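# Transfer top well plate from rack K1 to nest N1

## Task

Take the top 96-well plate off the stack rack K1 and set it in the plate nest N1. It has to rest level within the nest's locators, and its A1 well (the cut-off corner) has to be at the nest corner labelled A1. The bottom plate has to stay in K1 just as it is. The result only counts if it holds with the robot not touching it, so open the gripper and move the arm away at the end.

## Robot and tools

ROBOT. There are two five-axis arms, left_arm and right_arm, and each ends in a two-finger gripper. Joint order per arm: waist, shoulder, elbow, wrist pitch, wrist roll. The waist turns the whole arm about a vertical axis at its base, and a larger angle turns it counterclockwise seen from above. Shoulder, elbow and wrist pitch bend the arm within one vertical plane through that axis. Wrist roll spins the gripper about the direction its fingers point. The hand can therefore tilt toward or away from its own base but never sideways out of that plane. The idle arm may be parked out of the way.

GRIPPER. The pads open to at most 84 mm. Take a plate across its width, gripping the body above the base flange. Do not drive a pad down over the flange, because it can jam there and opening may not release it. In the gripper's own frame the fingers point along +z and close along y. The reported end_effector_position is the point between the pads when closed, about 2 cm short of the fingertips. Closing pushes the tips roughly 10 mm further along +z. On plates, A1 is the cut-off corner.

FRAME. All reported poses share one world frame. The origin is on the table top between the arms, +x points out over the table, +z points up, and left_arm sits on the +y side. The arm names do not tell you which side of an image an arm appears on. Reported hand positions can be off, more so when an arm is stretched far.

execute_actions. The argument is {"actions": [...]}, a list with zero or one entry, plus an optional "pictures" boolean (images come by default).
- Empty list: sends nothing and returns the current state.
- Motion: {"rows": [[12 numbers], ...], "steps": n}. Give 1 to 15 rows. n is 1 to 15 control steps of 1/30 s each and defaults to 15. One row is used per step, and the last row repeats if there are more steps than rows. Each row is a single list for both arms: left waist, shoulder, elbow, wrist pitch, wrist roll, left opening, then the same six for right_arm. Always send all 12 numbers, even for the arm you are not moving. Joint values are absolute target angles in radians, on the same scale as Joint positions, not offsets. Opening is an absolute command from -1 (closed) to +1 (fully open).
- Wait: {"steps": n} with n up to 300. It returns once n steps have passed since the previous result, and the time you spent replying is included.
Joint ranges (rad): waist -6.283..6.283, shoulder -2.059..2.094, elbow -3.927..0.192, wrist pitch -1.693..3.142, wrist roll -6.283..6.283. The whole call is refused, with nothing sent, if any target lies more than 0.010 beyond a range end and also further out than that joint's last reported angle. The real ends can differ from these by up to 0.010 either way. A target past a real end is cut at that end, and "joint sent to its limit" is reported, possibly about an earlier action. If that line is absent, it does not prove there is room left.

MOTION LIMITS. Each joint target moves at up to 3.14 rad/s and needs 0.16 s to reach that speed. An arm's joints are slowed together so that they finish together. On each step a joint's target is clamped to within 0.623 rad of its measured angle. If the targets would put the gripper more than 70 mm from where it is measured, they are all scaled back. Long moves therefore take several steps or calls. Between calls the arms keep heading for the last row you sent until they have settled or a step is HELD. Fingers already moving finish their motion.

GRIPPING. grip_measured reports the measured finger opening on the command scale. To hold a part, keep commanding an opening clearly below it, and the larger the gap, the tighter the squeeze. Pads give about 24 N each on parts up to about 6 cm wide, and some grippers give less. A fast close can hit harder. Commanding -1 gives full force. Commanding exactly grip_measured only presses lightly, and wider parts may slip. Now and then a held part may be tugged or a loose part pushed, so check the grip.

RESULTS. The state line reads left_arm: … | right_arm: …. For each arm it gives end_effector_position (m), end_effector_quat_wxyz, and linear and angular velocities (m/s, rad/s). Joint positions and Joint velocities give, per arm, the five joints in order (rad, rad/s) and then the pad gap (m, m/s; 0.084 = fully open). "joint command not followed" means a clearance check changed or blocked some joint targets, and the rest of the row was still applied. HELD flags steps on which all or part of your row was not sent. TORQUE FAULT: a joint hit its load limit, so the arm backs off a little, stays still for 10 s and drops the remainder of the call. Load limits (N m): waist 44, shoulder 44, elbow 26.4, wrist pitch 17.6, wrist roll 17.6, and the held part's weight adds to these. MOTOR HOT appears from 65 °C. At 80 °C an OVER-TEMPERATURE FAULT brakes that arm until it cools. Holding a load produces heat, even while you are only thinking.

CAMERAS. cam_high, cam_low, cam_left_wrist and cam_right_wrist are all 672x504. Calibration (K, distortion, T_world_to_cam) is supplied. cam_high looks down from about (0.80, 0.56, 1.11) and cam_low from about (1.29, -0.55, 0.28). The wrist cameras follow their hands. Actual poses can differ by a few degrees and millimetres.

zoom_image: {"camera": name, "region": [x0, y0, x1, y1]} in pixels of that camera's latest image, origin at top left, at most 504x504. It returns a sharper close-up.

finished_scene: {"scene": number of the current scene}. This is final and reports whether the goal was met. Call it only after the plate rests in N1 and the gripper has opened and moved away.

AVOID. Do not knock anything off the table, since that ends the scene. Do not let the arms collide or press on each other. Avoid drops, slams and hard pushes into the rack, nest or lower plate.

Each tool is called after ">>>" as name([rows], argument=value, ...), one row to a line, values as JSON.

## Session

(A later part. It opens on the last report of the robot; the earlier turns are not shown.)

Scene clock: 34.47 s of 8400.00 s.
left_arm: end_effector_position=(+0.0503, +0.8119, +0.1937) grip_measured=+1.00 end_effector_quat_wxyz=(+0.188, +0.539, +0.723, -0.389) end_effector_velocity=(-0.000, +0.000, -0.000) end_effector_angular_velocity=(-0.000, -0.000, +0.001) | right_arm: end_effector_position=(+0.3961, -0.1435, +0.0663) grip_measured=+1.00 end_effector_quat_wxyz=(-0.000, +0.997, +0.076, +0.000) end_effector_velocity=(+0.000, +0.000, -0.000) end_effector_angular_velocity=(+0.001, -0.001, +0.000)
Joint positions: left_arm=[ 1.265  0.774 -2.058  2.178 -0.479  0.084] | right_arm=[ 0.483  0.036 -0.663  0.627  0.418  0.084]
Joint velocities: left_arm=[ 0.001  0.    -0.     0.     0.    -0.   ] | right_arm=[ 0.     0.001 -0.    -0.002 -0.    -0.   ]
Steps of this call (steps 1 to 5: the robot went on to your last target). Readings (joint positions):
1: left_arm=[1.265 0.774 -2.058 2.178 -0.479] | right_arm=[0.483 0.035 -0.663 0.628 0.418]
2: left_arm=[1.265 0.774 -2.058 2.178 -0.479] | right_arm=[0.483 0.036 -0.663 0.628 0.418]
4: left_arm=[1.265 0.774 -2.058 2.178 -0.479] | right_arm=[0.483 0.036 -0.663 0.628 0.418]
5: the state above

>>> execute_actions(actions=[])

Scene clock: 41.80 s of 8400.00 s.
left_arm: end_effector_position=(+0.0503, +0.8119, +0.1937) grip_measured=+1.00 end_effector_quat_wxyz=(+0.188, +0.539, +0.723, -0.389) end_effector_velocity=(-0.000, +0.000, -0.000) end_effector_angular_velocity=(-0.000, +0.000, +0.001) | right_arm: end_effector_position=(+0.3960, -0.1435, +0.0661) grip_measured=+1.00 end_effector_quat_wxyz=(+0.000, +0.997, +0.076, +0.000) end_effector_velocity=(+0.000, +0.000, +0.000) end_effector_angular_velocity=(+0.000, -0.000, +0.000)
Joint positions: left_arm=[ 1.265  0.774 -2.058  2.178 -0.479  0.084] | right_arm=[ 0.483  0.036 -0.663  0.627  0.418  0.084]
Joint velocities: left_arm=[ 0.001  0.    -0.    -0.    -0.    -0.   ] | right_arm=[ 0. -0. -0. -0.  0. -0.]
Steps of this call (steps 1 to 15: the robot went on to your last target; steps 16 to 90: nothing new was sent; then 4.33 s passed at rest). Readings (joint positions):
1: left_arm=[1.265 0.774 -2.058 2.178 -0.479] | right_arm=[0.483 0.036 -0.663 0.627 0.418]
2: left_arm=[1.265 0.774 -2.058 2.178 -0.479] | right_arm=[0.483 0.036 -0.663 0.627 0.418]
4: left_arm=[1.265 0.774 -2.058 2.178 -0.479] | right_arm=[0.483 0.036 -0.663 0.627 0.418]
8: left_arm=[1.265 0.774 -2.058 2.178 -0.479] | right_arm=[0.483 0.036 -0.663 0.627 0.418]
90: the state above
All arms were judged still, so your last target was given up. Only a new action makes them travel on or press farther. Fingers that are still opening or closing keep moving.
camera_calibration (this result's frames):
cam_left_wrist: T_world_to_cam=[[0.928035, 0.11739, -0.353511, -0.0442836], [0.341758, -0.645827, 0.682722, 0.441898], [-0.148162, -0.754405, -0.639469, 0.874739], [0, 0, 0, 1]] pos_world=[0.0196774, 0.950496, 0.242021]
cam_right_wrist: T_world_to_cam=[[0.161969, -0.986753, 0.00923922, -0.174539], [-0.986702, -0.162076, -0.0122403, 0.439187], [0.0135756, -0.0071338, -0.999882, 0.195829], [0, 0, 0, 1]] pos_world=[0.458959, -0.0996478, 0.202794]

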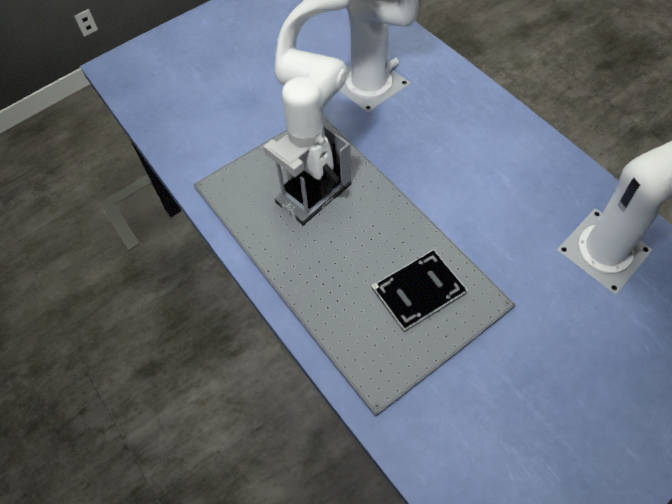

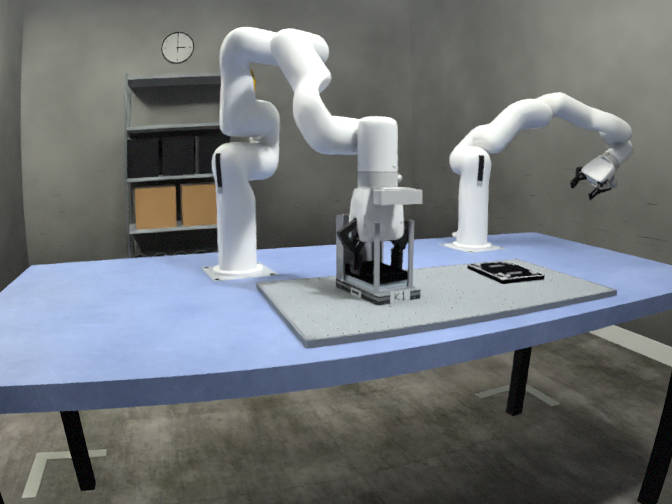

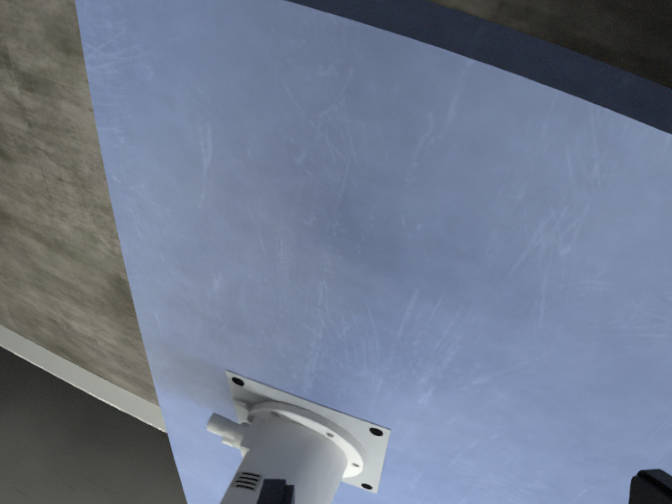

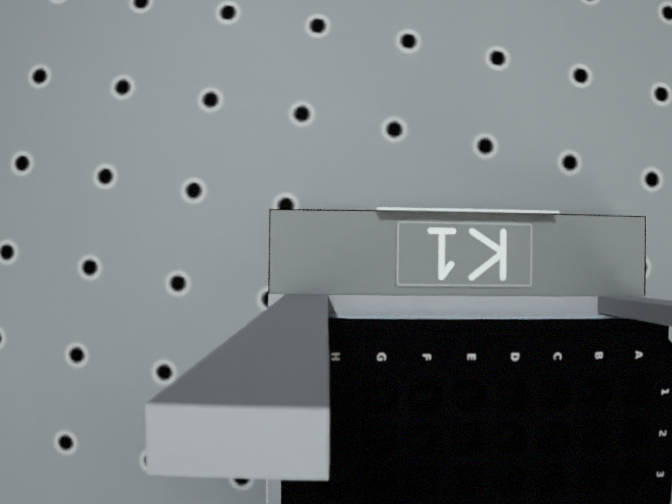

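>>> execute_actions([
  {"rows":[[1.265,0.774,-2.058,2.178,-0.479,1,0.4826,0.0372,-0.6629,0.6257,0.4176,1],[1.265,0.774,-2.058,2.178,-0.479,1,0.4826,0.0385,-0.6626,0.6241,0.4176,1],[1.265,0.774,-2.058,2.178,-0.479,1,0.4826,0.0398,-0.6623,0.6225,0.4176,1],[1.265,0.774,-2.058,2.178,-0.479,1,0.4826,0.0411,-0.6620,0.6209,0.4176,1],[1.265,0.774,-2.058,2.178,-0.479,1,0.4826,0.0424,-0.6617,0.6193,0.4176,1],[1.265,0.774,-2.058,2.178,-0.479,1,0.4826,0.0437,-0.6615,0.6178,0.4176,1],[1.265,0.774,-2.058,2.178,-0.479,1,0.4826,0.0450,-0.6612,0.6162,0.4176,1]],"steps":15},
])

>>> zoom_image(camera="cam_low", region=[330,230,430,305])

Scene clock: 44.83 s of 8400.00 s.
left_arm: end_effector_position=(+0.0503, +0.8119, +0.1937) grip_measured=+1.00 end_effector_quat_wxyz=(+0.188, +0.539, +0.723, -0.389) end_effector_velocity=(-0.000, -0.000, -0.001) end_effector_angular_velocity=(-0.002, +0.000, -0.000) | right_arm: end_effector_position=(+0.3960, -0.1435, +0.0627) grip_measured=+1.00 end_effector_quat_wxyz=(-0.000, +0.997, +0.076, +0.000) end_effector_velocity=(+0.001, +0.000, +0.000) end_effector_angular_velocity=(+0.001, -0.002, -0.000)
Joint positions: left_arm=[ 1.265  0.774 -2.058  2.178 -0.479  0.084] | right_arm=[ 0.483  0.045 -0.661  0.616  0.418  0.084]
Joint velocities: left_arm=[ 0.     0.002  0.    -0.     0.     0.   ] | right_arm=[-0.    -0.    -0.001 -0.002 -0.    -0.   ]
Steps of this call (steps 1 to 76: nothing new was sent; steps 77 to 91: all 15 steps of this action). Readings (joint positions):
77: left_arm=[1.265 0.774 -2.058 2.178 -0.479] | right_arm=[0.483 0.036 -0.663 0.627 0.418]
78: left_arm=[1.265 0.774 -2.058 2.178 -0.479] | right_arm=[0.483 0.036 -0.663 0.627 0.418]
80: left_arm=[1.265 0.774 -2.058 2.178 -0.479] | right_arm=[0.483 0.038 -0.663 0.625 0.418]
84: left_arm=[1.265 0.774 -2.058 2.178 -0.479] | right_arm=[0.483 0.042 -0.662 0.619 0.418]
91: the state above
camera_calibration (this result's frames):
cam_left_wrist: T_world_to_cam=[[0.928035, 0.11739, -0.353511, -0.0442837], [0.341758, -0.645827, 0.682722, 0.441898], [-0.148162, -0.754405, -0.639469, 0.874739], [0, 0, 0, 1]] pos_world=[0.0196774, 0.950496, 0.242021]
cam_right_wrist: T_world_to_cam=[[0.161969, -0.986753, 0.00920969, -0.174502], [-0.986702, -0.162075, -0.0123087, 0.439155], [0.0136384, -0.00709359, -0.999882, 0.192366], [0, 0, 0, 1]] pos_world=[0.458955, -0.0996496, 0.199356]

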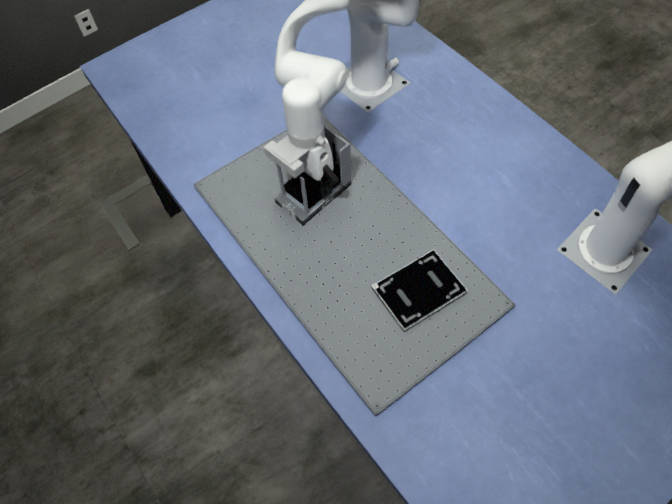

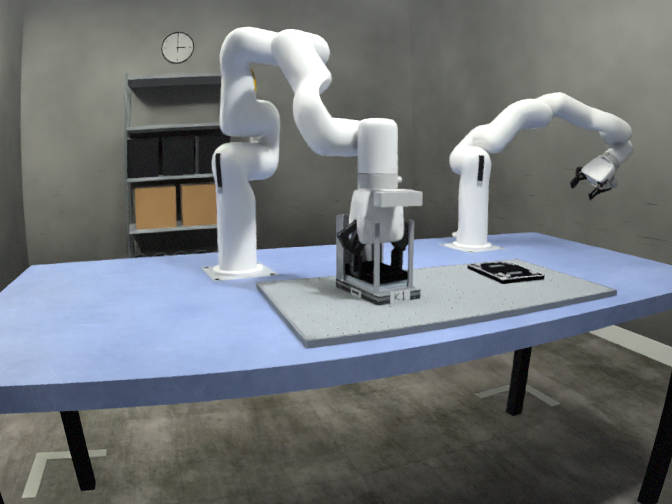

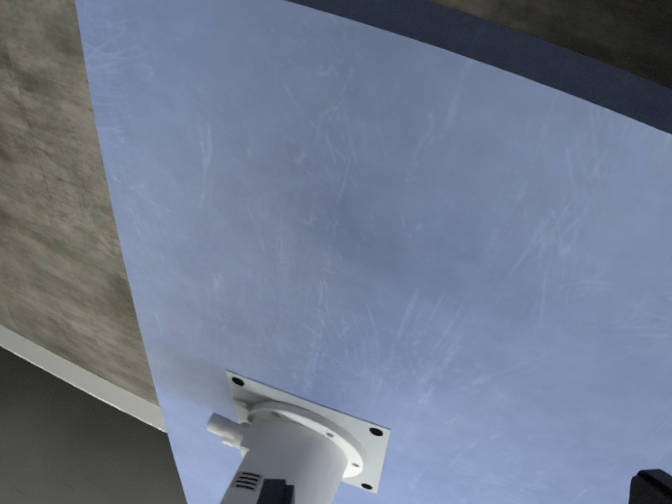

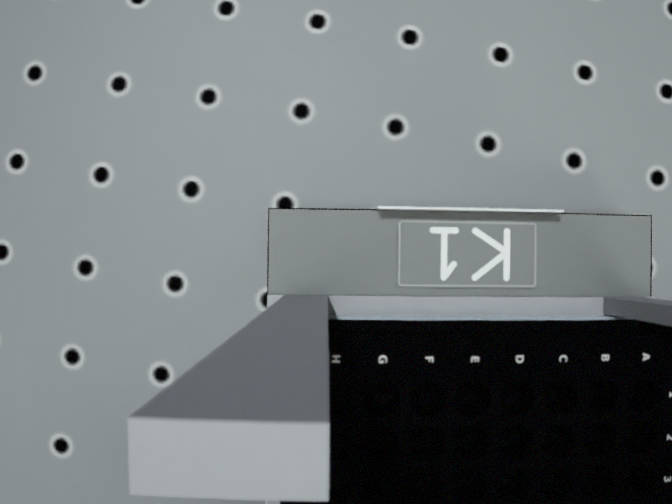

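Region (330, 230, 430, 305) of cam_low's 672x504 image, scaled by 5.040, with more detail than that image has; it fills the top 378 rows of this view, and the rest is white.

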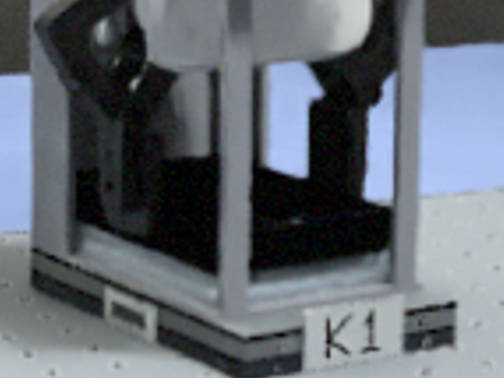

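>>> execute_actions([
  {"rows":[[1.265,0.774,-2.058,2.178,-0.479,1,0.4826,0.0450,-0.6612,0.6162,0.4176,0.96],[1.265,0.774,-2.058,2.178,-0.479,1,0.4826,0.0450,-0.6612,0.6162,0.4176,0.92],[1.265,0.774,-2.058,2.178,-0.479,1,0.4826,0.0450,-0.6612,0.6162,0.4176,0.88],[1.265,0.774,-2.058,2.178,-0.479,1,0.4826,0.0450,-0.6612,0.6162,0.4176,0.82],[1.265,0.774,-2.058,2.178,-0.479,1,0.4826,0.0450,-0.6612,0.6162,0.4176,0.75],[1.265,0.774,-2.058,2.178,-0.479,1,0.4826,0.0450,-0.6612,0.6162,0.4176,0.65],[1.265,0.774,-2.058,2.178,-0.479,1,0.4826,0.0450,-0.6612,0.6162,0.4176,0.55],[1.265,0.774,-2.058,2.178,-0.479,1,0.4826,0.0450,-0.6612,0.6162,0.4176,0.45],[1.265,0.774,-2.058,2.178,-0.479,1,0.4826,0.0450,-0.6612,0.6162,0.4176,0.35],[1.265,0.774,-2.058,2.178,-0.479,1,0.4826,0.0450,-0.6612,0.6162,0.4176,0.25],[1.265,0.774,-2.058,2.178,-0.479,1,0.4826,0.0450,-0.6612,0.6162,0.4176,0.15],[1.265,0.774,-2.058,2.178,-0.479,1,0.4826,0.0450,-0.6612,0.6162,0.4176,0.05],[1.265,0.774,-2.058,2.178,-0.479,1,0.4826,0.0450,-0.6612,0.6162,0.4176,0]],"steps":15},
], pictures=false)

>>> execute_actions([
  {"rows":[[1.265,0.774,-2.058,2.178,-0.479,1,0.4826,0.0437,-0.6615,0.6178,0.4176,0],[1.265,0.774,-2.058,2.178,-0.479,1,0.4826,0.0411,-0.6620,0.6209,0.4176,0],[1.265,0.774,-2.058,2.178,-0.479,1,0.4826,0.0385,-0.6626,0.6241,0.4176,0],[1.265,0.774,-2.058,2.178,-0.479,1,0.4826,0.0346,-0.6635,0.6289,0.4176,0],[1.265,0.774,-2.058,2.178,-0.479,1,0.4826,0.0295,-0.6647,0.6352,0.4176,0],[1.265,0.774,-2.058,2.178,-0.479,1,0.4826,0.0243,-0.6659,0.6416,0.4176,0],[1.265,0.774,-2.058,2.178,-0.479,1,0.4826,0.0180,-0.6675,0.6495,0.4176,0],[1.265,0.774,-2.058,2.178,-0.479,1,0.4826,0.0117,-0.6691,0.6574,0.4176,0],[1.265,0.774,-2.058,2.178,-0.479,1,0.4826,0.0054,-0.6709,0.6655,0.4176,0],[1.265,0.774,-2.058,2.178,-0.479,1,0.4826,-0.0019,-0.6730,0.6749,0.4176,0],[1.265,0.774,-2.058,2.178,-0.479,1,0.4826,-0.0068,-0.6744,0.6812,0.4176,0],[1.265,0.774,-2.058,2.178,-0.479,1,0.4826,-0.0116,-0.6759,0.6875,0.4176,0]],"steps":15},
])

>>> zoom_image(camera="cam_low", region=[330,230,430,305])

Scene clock: 50.77 s of 8400.00 s.
left_arm: end_effector_position=(+0.0503, +0.8119, +0.1937) grip_measured=+1.00 end_effector_quat_wxyz=(+0.188, +0.539, +0.723, -0.389) end_effector_velocity=(-0.001, +0.000, +0.000) end_effector_angular_velocity=(+0.001, -0.001, +0.001) | right_arm: end_effector_position=(+0.3961, -0.1435, +0.0627) grip_measured=+0.93 end_effector_quat_wxyz=(-0.000, +0.997, +0.076, +0.000) end_effector_velocity=(-0.000, +0.000, +0.000) end_effector_angular_velocity=(+0.000, -0.000, -0.000)
Joint positions: left_arm=[ 1.265  0.774 -2.058  2.178 -0.479  0.084] | right_arm=[ 0.483  0.045 -0.661  0.616  0.418  0.082]
Joint velocities: left_arm=[ 0.001 -0.001 -0.    -0.     0.001  0.   ] | right_arm=[ 0.    -0.     0.     0.     0.001  0.   ]
Steps of this call (steps 1 to 15: the robot went on to your last target; steps 16 to 90: nothing new was sent; then 2.43 s passed at rest; steps 91 to 105: all 15 steps of this action). Readings (joint positions):
91: left_arm=[1.265 0.774 -2.058 2.178 -0.479] | right_arm=[0.483 0.045 -0.661 0.616 0.418]
92: left_arm=[1.265 0.774 -2.058 2.178 -0.479] | right_arm=[0.483 0.045 -0.661 0.616 0.418]
94: left_arm=[1.265 0.774 -2.058 2.178 -0.479] | right_arm=[0.483 0.045 -0.661 0.616 0.418]
98: left_arm=[1.265 0.774 -2.058 2.178 -0.479] | right_arm=[0.483 0.045 -0.661 0.616 0.418]
105: the state above

Scene clock: 51.27 s of 8400.00 s.
left_arm: end_effector_position=(+0.0503, +0.8119, +0.1937) grip_measured=+1.00 end_effector_quat_wxyz=(+0.188, +0.539, +0.723, -0.389) end_effector_velocity=(-0.001, +0.000, +0.000) end_effector_angular_velocity=(-0.000, -0.000, +0.002) | right_arm: end_effector_position=(+0.3963, -0.1433, +0.0839) grip_measured=+0.93 end_effector_quat_wxyz=(-0.000, +0.997, +0.076, +0.001) end_effector_velocity=(-0.003, -0.001, +0.024) end_effector_angular_velocity=(-0.004, +0.006, +0.002)
Joint positions: left_arm=[ 1.265  0.774 -2.058  2.178 -0.479  0.084] | right_arm=[ 0.483 -0.008 -0.675  0.682  0.418  0.082]
Joint velocities: left_arm=[ 0.003 -0.     0.    -0.     0.001  0.   ] | right_arm=[ 0.002 -0.065 -0.013  0.085  0.     0.   ]
Steps of this call (steps 1 to 15: all 15 steps of this action). Readings (joint positions):
1: left_arm=[1.265 0.774 -2.058 2.178 -0.479] | right_arm=[0.483 0.045 -0.661 0.616 0.418]
2: left_arm=[1.265 0.774 -2.058 2.178 -0.479] | right_arm=[0.483 0.045 -0.661 0.616 0.418]
4: left_arm=[1.265 0.774 -2.058 2.178 -0.479] | right_arm=[0.483 0.043 -0.661 0.620 0.418]
8: left_arm=[1.265 0.774 -2.058 2.178 -0.479] | right_arm=[0.483 0.029 -0.664 0.636 0.418]
15: the state above
camera_calibration (this result's frames):
cam_left_wrist: T_world_to_cam=[[0.928035, 0.11739, -0.353511, -0.0442837], [0.341758, -0.645827, 0.682722, 0.441898], [-0.148162, -0.754405, -0.63947, 0.874739], [0, 0, 0, 1]] pos_world=[0.0196774, 0.950496, 0.242021]
cam_right_wrist: T_world_to_cam=[[0.1621, -0.986736, 0.0086755, -0.174497], [-0.986664, -0.162207, -0.0135469, 0.439843], [0.0147744, -0.00636385, -0.999871, 0.213213], [0, 0, 0, 1]] pos_world=[0.459113, -0.0994803, 0.220658]

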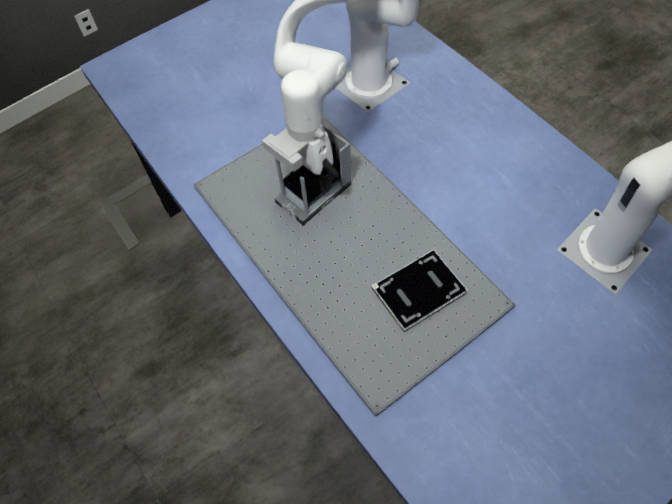

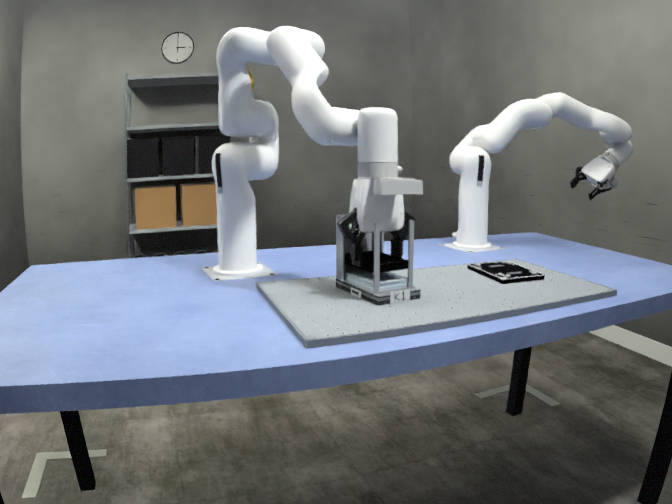

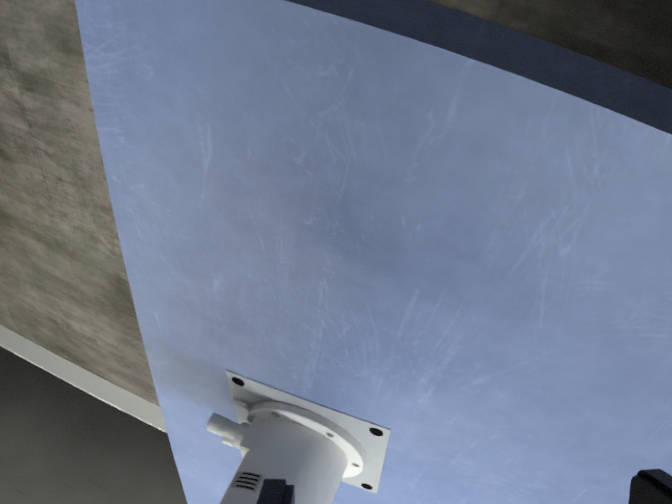

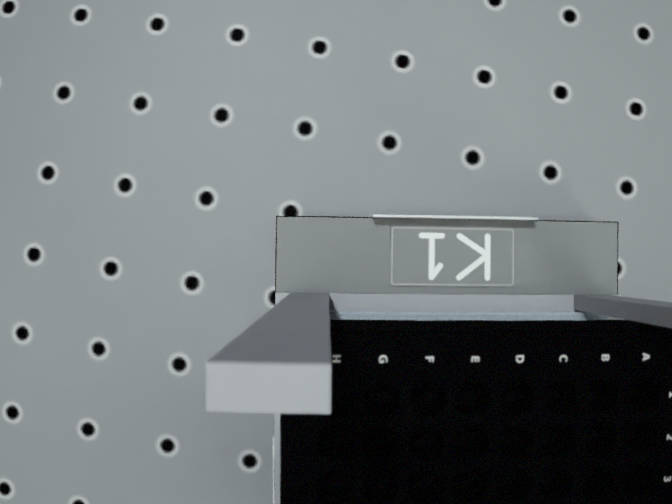

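Region (330, 230, 430, 305) of cam_low's 672x504 image, scaled by 5.040, with more detail than that image has; it fills the top 378 rows of this view, and the rest is white.

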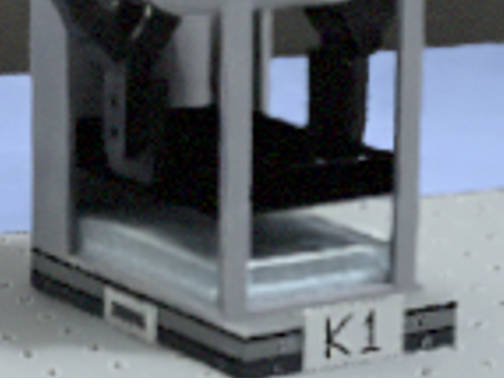

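>>> execute_actions([
  {"rows":[[1.265,0.774,-2.058,2.178,-0.479,1,0.4826,-0.0152,-0.6771,0.6923,0.4176,0],[1.265,0.774,-2.058,2.178,-0.479,1,0.4826,-0.0212,-0.6792,0.7004,0.4176,0],[1.265,0.774,-2.058,2.178,-0.479,1,0.4826,-0.0305,-0.6826,0.7131,0.4176,0],[1.265,0.774,-2.058,2.178,-0.479,1,0.4826,-0.0397,-0.6861,0.7258,0.4176,0],[1.265,0.774,-2.058,2.178,-0.479,1,0.4826,-0.0487,-0.6899,0.7386,0.4176,0],[1.265,0.774,-2.058,2.178,-0.479,1,0.4826,-0.0575,-0.6937,0.7512,0.4176,0],[1.265,0.774,-2.058,2.178,-0.479,1,0.4826,-0.0661,-0.6978,0.7639,0.4176,0],[1.265,0.774,-2.058,2.178,-0.479,1,0.4826,-0.0745,-0.7020,0.7765,0.4176,0],[1.265,0.774,-2.058,2.178,-0.479,1,0.4826,-0.0828,-0.7063,0.7891,0.4176,0],[1.265,0.774,-2.058,2.178,-0.479,1,0.4826,-0.0908,-0.7109,0.8017,0.4176,0],[1.265,0.774,-2.058,2.178,-0.479,1,0.4826,-0.0987,-0.7155,0.8142,0.4176,0],[1.265,0.774,-2.058,2.178,-0.479,1,0.4826,-0.1064,-0.7204,0.8268,0.4176,0],[1.265,0.774,-2.058,2.178,-0.479,1,0.4826,-0.1139,-0.7254,0.8393,0.4176,0],[1.265,0.774,-2.058,2.178,-0.479,1,0.4826,-0.1213,-0.7305,0.8518,0.4176,0],[1.265,0.774,-2.058,2.178,-0.479,1,0.4826,-0.1284,-0.7358,0.8642,0.4176,0]],"steps":15},
], pictures=false)

>>> execute_actions([
  {"rows":[[1.265,0.774,-2.058,2.178,-0.479,1,0.4826,-0.1354,-0.7413,0.8767,0.4176,0],[1.265,0.774,-2.058,2.178,-0.479,1,0.4826,-0.1421,-0.7469,0.8890,0.4176,0],[1.265,0.774,-2.058,2.178,-0.479,1,0.4826,-0.1487,-0.7527,0.9014,0.4176,0],[1.265,0.774,-2.058,2.178,-0.479,1,0.4826,-0.1552,-0.7587,0.9139,0.4176,0],[1.265,0.774,-2.058,2.178,-0.479,1,0.4826,-0.1614,-0.7648,0.9262,0.4176,0],[1.265,0.774,-2.058,2.178,-0.479,1,0.4826,-0.1674,-0.7711,0.9385,0.4176,0],[1.265,0.774,-2.058,2.178,-0.479,1,0.4826,-0.1733,-0.7775,0.9508,0.4176,0],[1.265,0.774,-2.058,2.178,-0.479,1,0.4826,-0.1789,-0.7841,0.9630,0.4176,0],[1.265,0.774,-2.058,2.178,-0.479,1,0.4826,-0.1844,-0.7908,0.9752,0.4176,0],[1.265,0.774,-2.058,2.178,-0.479,1,0.4826,-0.1897,-0.7977,0.9874,0.4176,0],[1.265,0.774,-2.058,2.178,-0.479,1,0.4826,-0.1949,-0.8048,0.9997,0.4176,0],[1.265,0.774,-2.058,2.178,-0.479,1,0.4826,-0.1998,-0.8120,1.0118,0.4176,0],[1.265,0.774,-2.058,2.178,-0.479,1,0.4826,-0.2045,-0.8194,1.0239,0.4176,0],[1.265,0.774,-2.058,2.178,-0.479,1,0.4826,-0.2091,-0.8269,1.0360,0.4176,0],[1.265,0.774,-2.058,2.178,-0.479,1,0.4826,-0.2124,-0.8327,1.0451,0.4176,0]],"steps":15},
])

Scene clock: 66.93 s of 8400.00 s.
left_arm: end_effector_position=(+0.0503, +0.8119, +0.1937) grip_measured=+1.00 end_effector_quat_wxyz=(+0.188, +0.539, +0.723, -0.389) end_effector_velocity=(-0.001, +0.000, +0.000) end_effector_angular_velocity=(+0.001, -0.001, +0.001) | right_arm: end_effector_position=(+0.3962, -0.1434, +0.1283) grip_measured=+0.93 end_effector_quat_wxyz=(-0.000, +0.997, +0.076, +0.000) end_effector_velocity=(-0.001, -0.000, +0.118) end_effector_angular_velocity=(-0.001, +0.002, +0.001)
Joint positions: left_arm=[ 1.265  0.774 -2.058  2.178 -0.479  0.084] | right_arm=[ 0.483 -0.104 -0.72   0.823  0.418  0.082]
Joint velocities: left_arm=[ 0.002 -0.001  0.    -0.     0.001  0.   ] | right_arm=[ 0.    -0.227 -0.144  0.373 -0.     0.   ]
Steps of this call (steps 1 to 15: the robot went on to your last target; steps 16 to 90: nothing new was sent; then 12.17 s passed at rest; steps 91 to 105: all 15 steps of this action). Readings (joint positions):
91: left_arm=[1.265 0.774 -2.058 2.178 -0.479] | right_arm=[0.483 -0.012 -0.676 0.688 0.418]
92: left_arm=[1.265 0.774 -2.058 2.178 -0.479] | right_arm=[0.483 -0.012 -0.676 0.689 0.418]
94: left_arm=[1.265 0.774 -2.058 2.178 -0.479] | right_arm=[0.483 -0.018 -0.678 0.697 0.418]
98: left_arm=[1.265 0.774 -2.058 2.178 -0.479] | right_arm=[0.483 -0.047 -0.690 0.737 0.418]
105: the state above

Scene clock: 67.43 s of 8400.00 s.
left_arm: end_effector_position=(+0.0503, +0.8119, +0.1937) grip_measured=+1.00 end_effector_quat_wxyz=(+0.188, +0.539, +0.723, -0.389) end_effector_velocity=(-0.000, +0.000, -0.000) end_effector_angular_velocity=(-0.000, +0.001, +0.001) | right_arm: end_effector_position=(+0.3961, -0.1435, +0.1879) grip_measured=+0.93 end_effector_quat_wxyz=(-0.000, +0.997, +0.076, +0.000) end_effector_velocity=(+0.000, +0.000, +0.120) end_effector_angular_velocity=(+0.001, -0.001, +0.000)
Joint positions: left_arm=[ 1.265  0.774 -2.058  2.178 -0.479  0.084] | right_arm=[ 0.483 -0.198 -0.81   1.008  0.418  0.082]
Joint velocities: left_arm=[ 0.     0.001 -0.    -0.    -0.001  0.   ] | right_arm=[ 0.    -0.146 -0.217  0.361  0.     0.   ]
Steps of this call (steps 1 to 15: all 15 steps of this action). Readings (joint positions):
1: left_arm=[1.265 0.774 -2.058 2.178 -0.479] | right_arm=[0.483 -0.112 -0.725 0.836 0.418]
2: left_arm=[1.265 0.774 -2.058 2.178 -0.479] | right_arm=[0.483 -0.119 -0.730 0.848 0.418]
4: left_arm=[1.265 0.774 -2.058 2.178 -0.479] | right_arm=[0.483 -0.133 -0.740 0.873 0.418]
8: left_arm=[1.265 0.774 -2.058 2.178 -0.479] | right_arm=[0.483 -0.159 -0.764 0.923 0.418]
15: the state above
camera_calibration (this result's frames):
cam_left_wrist: T_world_to_cam=[[0.928035, 0.11739, -0.35351, -0.0442836], [0.341758, -0.645827, 0.682722, 0.441898], [-0.148162, -0.754405, -0.63947, 0.874739], [0, 0, 0, 1]] pos_world=[0.0196774, 0.950496, 0.242021]
cam_right_wrist: T_world_to_cam=[[0.161969, -0.986753, 0.00923011, -0.175618], [-0.986702, -0.162076, -0.0122614, 0.440785], [0.013595, -0.00712139, -0.999882, 0.317648], [0, 0, 0, 1]] pos_world=[0.45905, -0.0995887, 0.324636]

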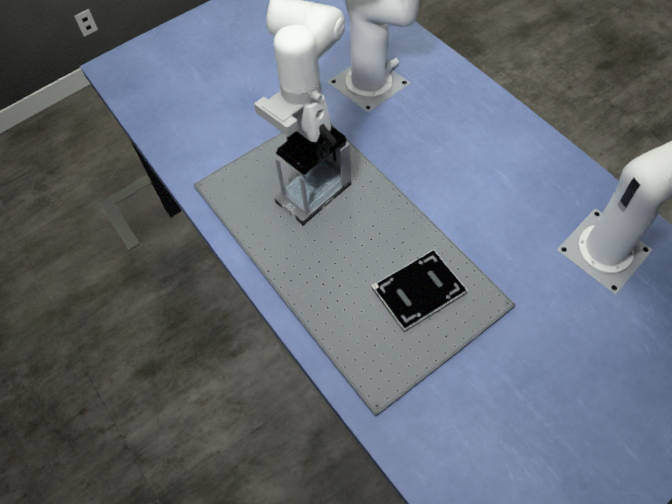

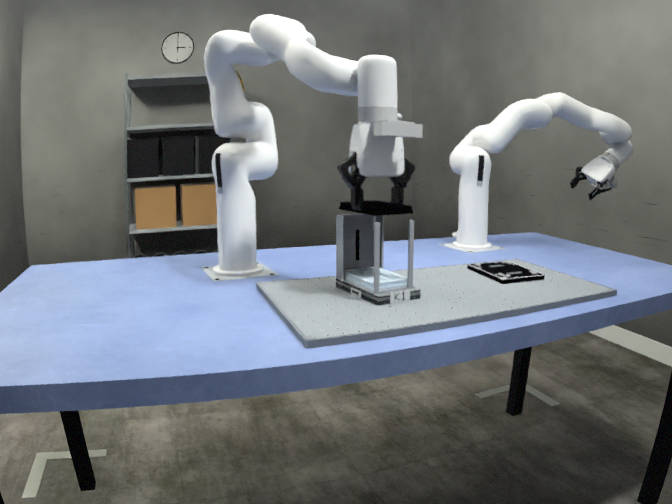

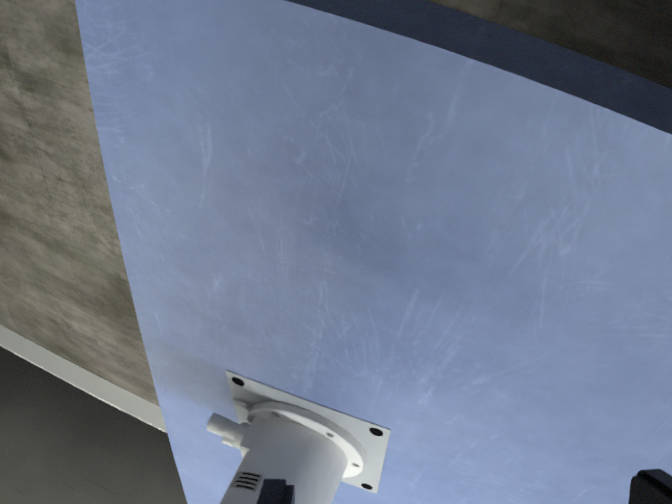

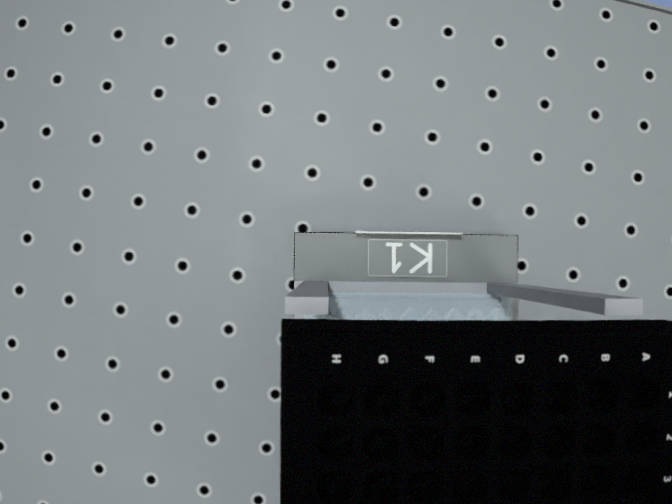

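The plate is clear of the rack. Moving over the nest.

>>> execute_actions([
  {"rows":[[1.265,0.774,-2.058,2.178,-0.479,1,0.4833,-0.2110,-0.8342,1.0452,0.4187,0],[1.265,0.774,-2.058,2.178,-0.479,1,0.4853,-0.2070,-0.8386,1.0456,0.4217,0],[1.265,0.774,-2.058,2.178,-0.479,1,0.4886,-0.2006,-0.8456,1.0462,0.4266,0],[1.265,0.774,-2.058,2.178,-0.479,1,0.4931,-0.1917,-0.8554,1.0471,0.4335,0],[1.265,0.774,-2.058,2.178,-0.479,1,0.4988,-0.1806,-0.8675,1.0481,0.4420,0],[1.265,0.774,-2.058,2.178,-0.479,1,0.5056,-0.1673,-0.8821,1.0494,0.4522,0],[1.265,0.774,-2.058,2.178,-0.479,1,0.5134,-0.1520,-0.8988,1.0508,0.4639,0],[1.265,0.774,-2.058,2.178,-0.479,1,0.5221,-0.1348,-0.9176,1.0524,0.4771,0],[1.265,0.774,-2.058,2.178,-0.479,1,0.5318,-0.1159,-0.9384,1.0542,0.4916,0],[1.265,0.774,-2.058,2.178,-0.479,1,0.5423,-0.0953,-0.9609,1.0562,0.5074,0],[1.265,0.774,-2.058,2.178,-0.479,1,0.5536,-0.0731,-0.9852,1.0583,0.5245,0],[1.265,0.774,-2.058,2.178,-0.479,1,0.5655,-0.0496,-1.0109,1.0605,0.5425,0],[1.265,0.774,-2.058,2.178,-0.479,1,0.5782,-0.0247,-1.0381,1.0629,0.5615,0],[1.265,0.774,-2.058,2.178,-0.479,1,0.5915,0.0012,-1.0666,1.0653,0.5815,0],[1.265,0.774,-2.058,2.178,-0.479,1,0.6052,0.0283,-1.0961,1.0679,0.6022,0]],"steps":15},
], pictures=false)

>>> execute_actions([
  {"rows":[[1.265,0.774,-2.058,2.178,-0.479,1,0.6195,0.0562,-1.1267,1.0705,0.6236,0],[1.265,0.774,-2.058,2.178,-0.479,1,0.6341,0.0849,-1.1581,1.0733,0.6456,0],[1.265,0.774,-2.058,2.178,-0.479,1,0.6491,0.1143,-1.1903,1.0760,0.6682,0],[1.265,0.774,-2.058,2.178,-0.479,1,0.6643,0.1443,-1.2231,1.0789,0.6912,0],[1.265,0.774,-2.058,2.178,-0.479,1,0.6798,0.1746,-1.2564,1.0818,0.7145,0],[1.265,0.774,-2.058,2.178,-0.479,1,0.6955,0.2053,-1.2900,1.0847,0.7380,0],[1.265,0.774,-2.058,2.178,-0.479,1,0.7112,0.2362,-1.3237,1.0876,0.7617,0],[1.265,0.774,-2.058,2.178,-0.479,1,0.7269,0.2671,-1.3577,1.0905,0.7854,0],[1.265,0.774,-2.058,2.178,-0.479,1,0.7426,0.2980,-1.3914,1.0934,0.8091,0],[1.265,0.774,-2.058,2.178,-0.479,1,0.7583,0.3287,-1.4250,1.0963,0.8326,0],[1.265,0.774,-2.058,2.178,-0.479,1,0.7738,0.3590,-1.4583,1.0992,0.8559,0],[1.265,0.774,-2.058,2.178,-0.479,1,0.7890,0.3890,-1.4911,1.1021,0.8789,0],[1.265,0.774,-2.058,2.178,-0.479,1,0.8040,0.4184,-1.5233,1.1048,0.9015,0],[1.265,0.774,-2.058,2.178,-0.479,1,0.8186,0.4471,-1.5547,1.1076,0.9235,0],[1.265,0.774,-2.058,2.178,-0.479,1,0.8329,0.4750,-1.5853,1.1102,0.9449,0]],"steps":15},
], pictures=false)

>>> execute_actions([
  {"rows":[[1.265,0.774,-2.058,2.178,-0.479,1,0.8466,0.5021,-1.6148,1.1128,0.9656,0],[1.265,0.774,-2.058,2.178,-0.479,1,0.8599,0.5280,-1.6433,1.1152,0.9856,0],[1.265,0.774,-2.058,2.178,-0.479,1,0.8726,0.5529,-1.6705,1.1176,1.0046,0],[1.265,0.774,-2.058,2.178,-0.479,1,0.8845,0.5764,-1.6962,1.1198,1.0226,0],[1.265,0.774,-2.058,2.178,-0.479,1,0.8958,0.5986,-1.7205,1.1219,1.0397,0],[1.265,0.774,-2.058,2.178,-0.479,1,0.9063,0.6192,-1.7430,1.1239,1.0555,0],[1.265,0.774,-2.058,2.178,-0.479,1,0.9160,0.6381,-1.7638,1.1257,1.0700,0],[1.265,0.774,-2.058,2.178,-0.479,1,0.9247,0.6553,-1.7826,1.1273,1.0832,0],[1.265,0.774,-2.058,2.178,-0.479,1,0.9325,0.6706,-1.7993,1.1287,1.0949,0],[1.265,0.774,-2.058,2.178,-0.479,1,0.9393,0.6839,-1.8139,1.1300,1.1051,0],[1.265,0.774,-2.058,2.178,-0.479,1,0.9450,0.6950,-1.8260,1.1310,1.1136,0],[1.265,0.774,-2.058,2.178,-0.479,1,0.9495,0.7039,-1.8358,1.1319,1.1205,0],[1.265,0.774,-2.058,2.178,-0.479,1,0.9528,0.7103,-1.8428,1.1325,1.1254,0],[1.265,0.774,-2.058,2.178,-0.479,1,0.9548,0.7143,-1.8472,1.1329,1.1284,0],[1.265,0.774,-2.058,2.178,-0.479,1,0.9555,0.7157,-1.8487,1.1330,1.1295,0]],"steps":15},
], pictures=false)

>>> execute_actions([
  {"steps":12},
])

Scene clock: 74.73 s of 8400.00 s.
left_arm: end_effector_position=(+0.0503, +0.8119, +0.1937) grip_measured=+1.00 end_effector_quat_wxyz=(+0.188, +0.539, +0.723, -0.389) end_effector_velocity=(+0.000, +0.000, +0.000) end_effector_angular_velocity=(+0.001, +0.000, +0.000) | right_arm: end_effector_position=(+0.4146, -0.0899, +0.2028) grip_measured=+0.93 end_effector_quat_wxyz=(-0.000, +0.998, +0.056, +0.000) end_effector_velocity=(+0.066, +0.244, -0.004) end_effector_angular_velocity=(+0.000, -0.000, -0.170)
Joint positions: left_arm=[ 1.265  0.774 -2.058  2.178 -0.479  0.084] | right_arm=[ 0.561 -0.059 -1.001  1.06   0.536  0.082]
Joint velocities: left_arm=[-0.    -0.001  0.    -0.    -0.001  0.   ] | right_arm=[ 0.344  0.675 -0.738  0.063  0.514  0.   ]
Steps of this call (steps 1 to 30: the robot went on to your last target; steps 31 to 90: nothing new was sent; then 3.80 s passed at rest; steps 91 to 105: all 15 steps of this action). Readings (joint positions):
91: left_arm=[1.265 0.774 -2.058 2.178 -0.479] | right_arm=[0.483 -0.212 -0.833 1.045 0.418]
92: left_arm=[1.265 0.774 -2.058 2.178 -0.479] | right_arm=[0.483 -0.212 -0.833 1.045 0.418]
94: left_arm=[1.265 0.774 -2.058 2.178 -0.479] | right_arm=[0.484 -0.209 -0.837 1.046 0.421]
98: left_arm=[1.265 0.774 -2.058 2.178 -0.479] | right_arm=[0.499 -0.179 -0.869 1.048 0.443]
105: the state above

Scene clock: 75.23 s of 8400.00 s.
left_arm: end_effector_position=(+0.0503, +0.8119, +0.1937) grip_measured=+1.00 end_effector_quat_wxyz=(+0.188, +0.539, +0.723, -0.389) end_effector_velocity=(-0.000, +0.000, +0.000) end_effector_angular_velocity=(+0.001, -0.000, +0.000) | right_arm: end_effector_position=(+0.4247, +0.0709, +0.1745) grip_measured=+0.93 end_effector_quat_wxyz=(+0.001, +1.000, +0.002, -0.001) end_effector_velocity=(-0.048, +0.344, -0.103) end_effector_angular_velocity=(+0.007, -0.008, -0.228)
Joint positions: left_arm=[ 1.265  0.774 -2.058  2.178 -0.479  0.084] | right_arm=[ 0.778  0.368 -1.466  1.1    0.861  0.082]
Joint velocities: left_arm=[ 0.001 -0.001  0.     0.     0.     0.   ] | right_arm=[ 0.458  0.893 -0.987  0.084  0.686 -0.   ]
Steps of this call (steps 1 to 15: all 15 steps of this action). Readings (joint positions):
1: left_arm=[1.265 0.774 -2.058 2.178 -0.479] | right_arm=[0.573 -0.035 -1.027 1.062 0.553]
2: left_arm=[1.265 0.774 -2.058 2.178 -0.479] | right_arm=[0.585 -0.011 -1.053 1.064 0.572]
4: left_arm=[1.265 0.774 -2.058 2.178 -0.479] | right_arm=[0.612 0.041 -1.110 1.069 0.612]
8: left_arm=[1.265 0.774 -2.058 2.178 -0.479] | right_arm=[0.669 0.158 -1.231 1.081 0.699]
15: the state above

Scene clock: 75.73 s of 8400.00 s.
left_arm: end_effector_position=(+0.0503, +0.8119, +0.1937) grip_measured=+1.00 end_effector_quat_wxyz=(+0.188, +0.539, +0.723, -0.389) end_effector_velocity=(-0.000, +0.000, +0.000) end_effector_angular_velocity=(+0.001, -0.000, +0.001) | right_arm: end_effector_position=(+0.3849, +0.1907, +0.1235) grip_measured=+0.93 end_effector_quat_wxyz=(+0.000, +0.999, -0.040, -0.000) end_effector_velocity=(-0.047, +0.083, -0.050) end_effector_angular_velocity=(-0.003, +0.002, -0.064)
Joint positions: left_arm=[ 1.265  0.774 -2.058  2.178 -0.479  0.084] | right_arm=[ 0.947  0.697 -1.827  1.131  1.115  0.082]
Joint velocities: left_arm=[ 0.001 -0.001  0.     0.    -0.     0.   ] | right_arm=[ 0.13   0.254 -0.275  0.025  0.193  0.   ]
Steps of this call (steps 1 to 15: all 15 steps of this action). Readings (joint positions):
1: left_arm=[1.265 0.774 -2.058 2.178 -0.479] | right_arm=[0.793 0.397 -1.499 1.103 0.884]
2: left_arm=[1.265 0.774 -2.058 2.178 -0.479] | right_arm=[0.808 0.424 -1.533 1.105 0.907]
4: left_arm=[1.265 0.774 -2.058 2.178 -0.479] | right_arm=[0.837 0.479 -1.597 1.110 0.950]
8: left_arm=[1.265 0.774 -2.058 2.178 -0.479] | right_arm=[0.888 0.582 -1.704 1.120 1.027]
15: the state above

Scene clock: 76.13 s of 8400.00 s.
left_arm: end_effector_position=(+0.0503, +0.8119, +0.1937) grip_measured=+1.00 end_effector_quat_wxyz=(+0.188, +0.539, +0.723, -0.389) end_effector_velocity=(+0.001, -0.000, -0.000) end_effector_angular_velocity=(-0.001, -0.001, -0.003) | right_arm: end_effector_position=(+0.3821, +0.1968, +0.1205) grip_measured=+0.93 end_effector_quat_wxyz=(-0.000, +0.999, -0.043, +0.000) end_effector_velocity=(-0.003, +0.001, -0.004) end_effector_angular_velocity=(-0.005, +0.003, +0.004)
Joint positions: left_arm=[ 1.265  0.774 -2.058  2.178 -0.479  0.084] | right_arm=[ 0.955  0.715 -1.849  1.133  1.129  0.082]
Joint velocities: left_arm=[-0.002  0.001  0.    -0.     0.001 -0.   ] | right_arm=[ 0.004  0.006 -0.     0.     0.001 -0.   ]
Steps of this call (steps 1 to 12: the robot went on to your last target). Readings (joint positions):
1: left_arm=[1.265 0.774 -2.058 2.178 -0.479] | right_arm=[0.950 0.704 -1.835 1.132 1.120]
2: left_arm=[1.265 0.774 -2.058 2.178 -0.479] | right_arm=[0.952 0.708 -1.840 1.132 1.124]
4: left_arm=[1.265 0.774 -2.058 2.178 -0.479] | right_arm=[0.954 0.712 -1.845 1.133 1.127]
8: left_arm=[1.265 0.774 -2.058 2.178 -0.479] | right_arm=[0.954 0.714 -1.848 1.133 1.129]
12: the state above
camera_calibration (this result's frames):
cam_left_wrist: T_world_to_cam=[[0.928035, 0.11739, -0.353511, -0.0442836], [0.341758, -0.645827, 0.682722, 0.441898], [-0.148162, -0.754405, -0.639469, 0.874739], [0, 0, 0, 1]] pos_world=[0.0196774, 0.950496, 0.242021]
cam_right_wrist: T_world_to_cam=[[-0.0766749, -0.997018, 0.00874989, 0.25626], [-0.996987, 0.076563, -0.0124798, 0.438299], [0.0117726, -0.00968041, -0.999884, 0.254007], [0, 0, 0, 1]] pos_world=[0.453636, 0.224397, 0.257206]

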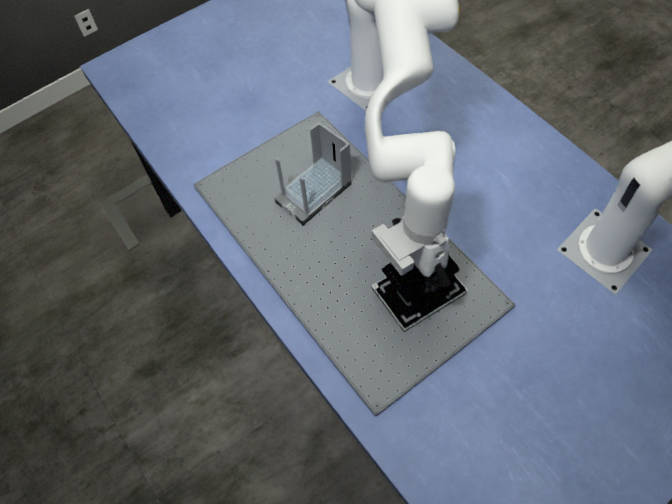

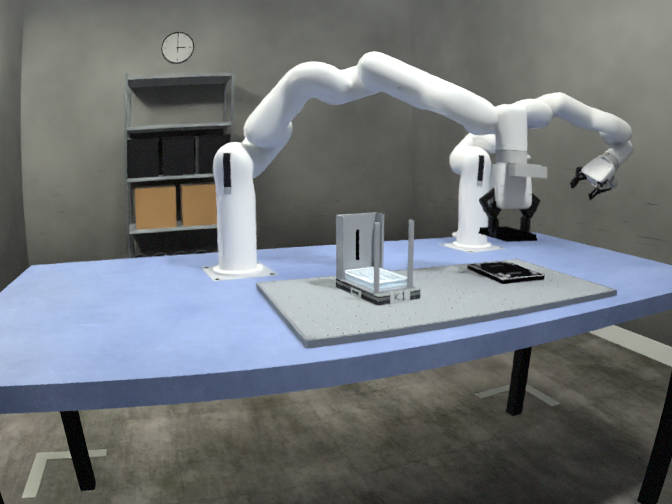

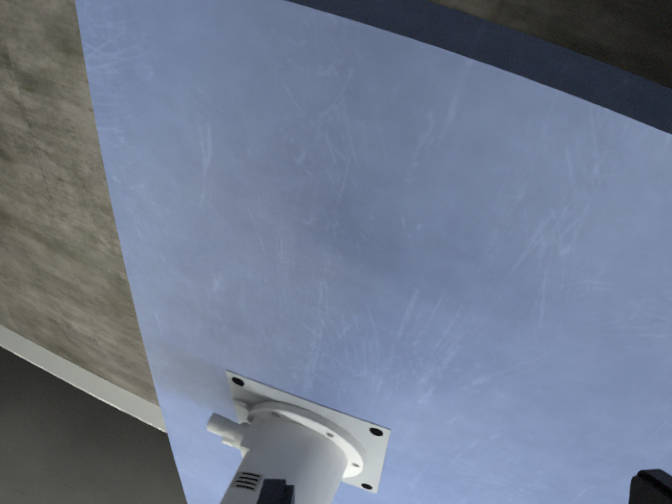

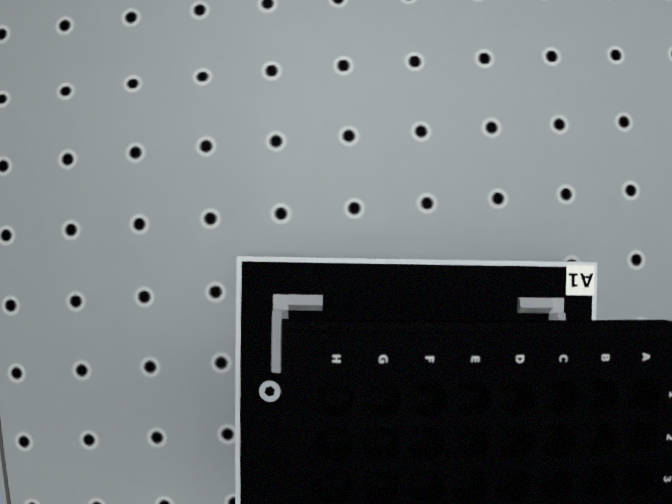

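>>> zoom_image(camera="cam_right_wrist", region=[230,250,350,340])

>>> zoom_image(camera="cam_right_wrist", region=[500,250,620,340])

Region (230, 250, 350, 340) of cam_right_wrist's 672x504 image, scaled by 4.200, with more detail than that image has; it fills the top 378 rows of this view, and the rest is white.

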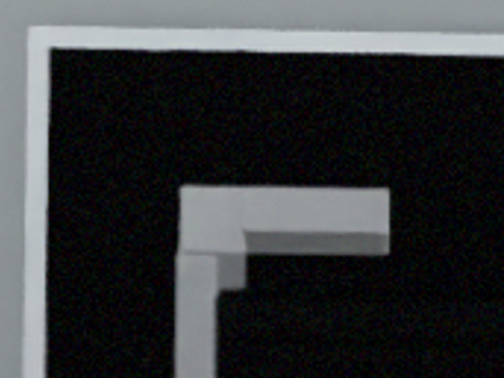

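Region (500, 250, 620, 340) of cam_right_wrist's 672x504 image, scaled by 4.200, with more detail than that image has; it fills the top 378 rows of this view, and the rest is white.

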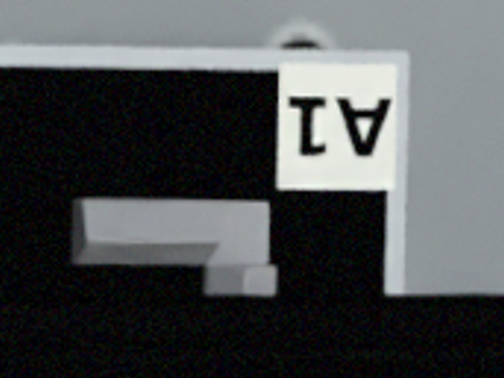

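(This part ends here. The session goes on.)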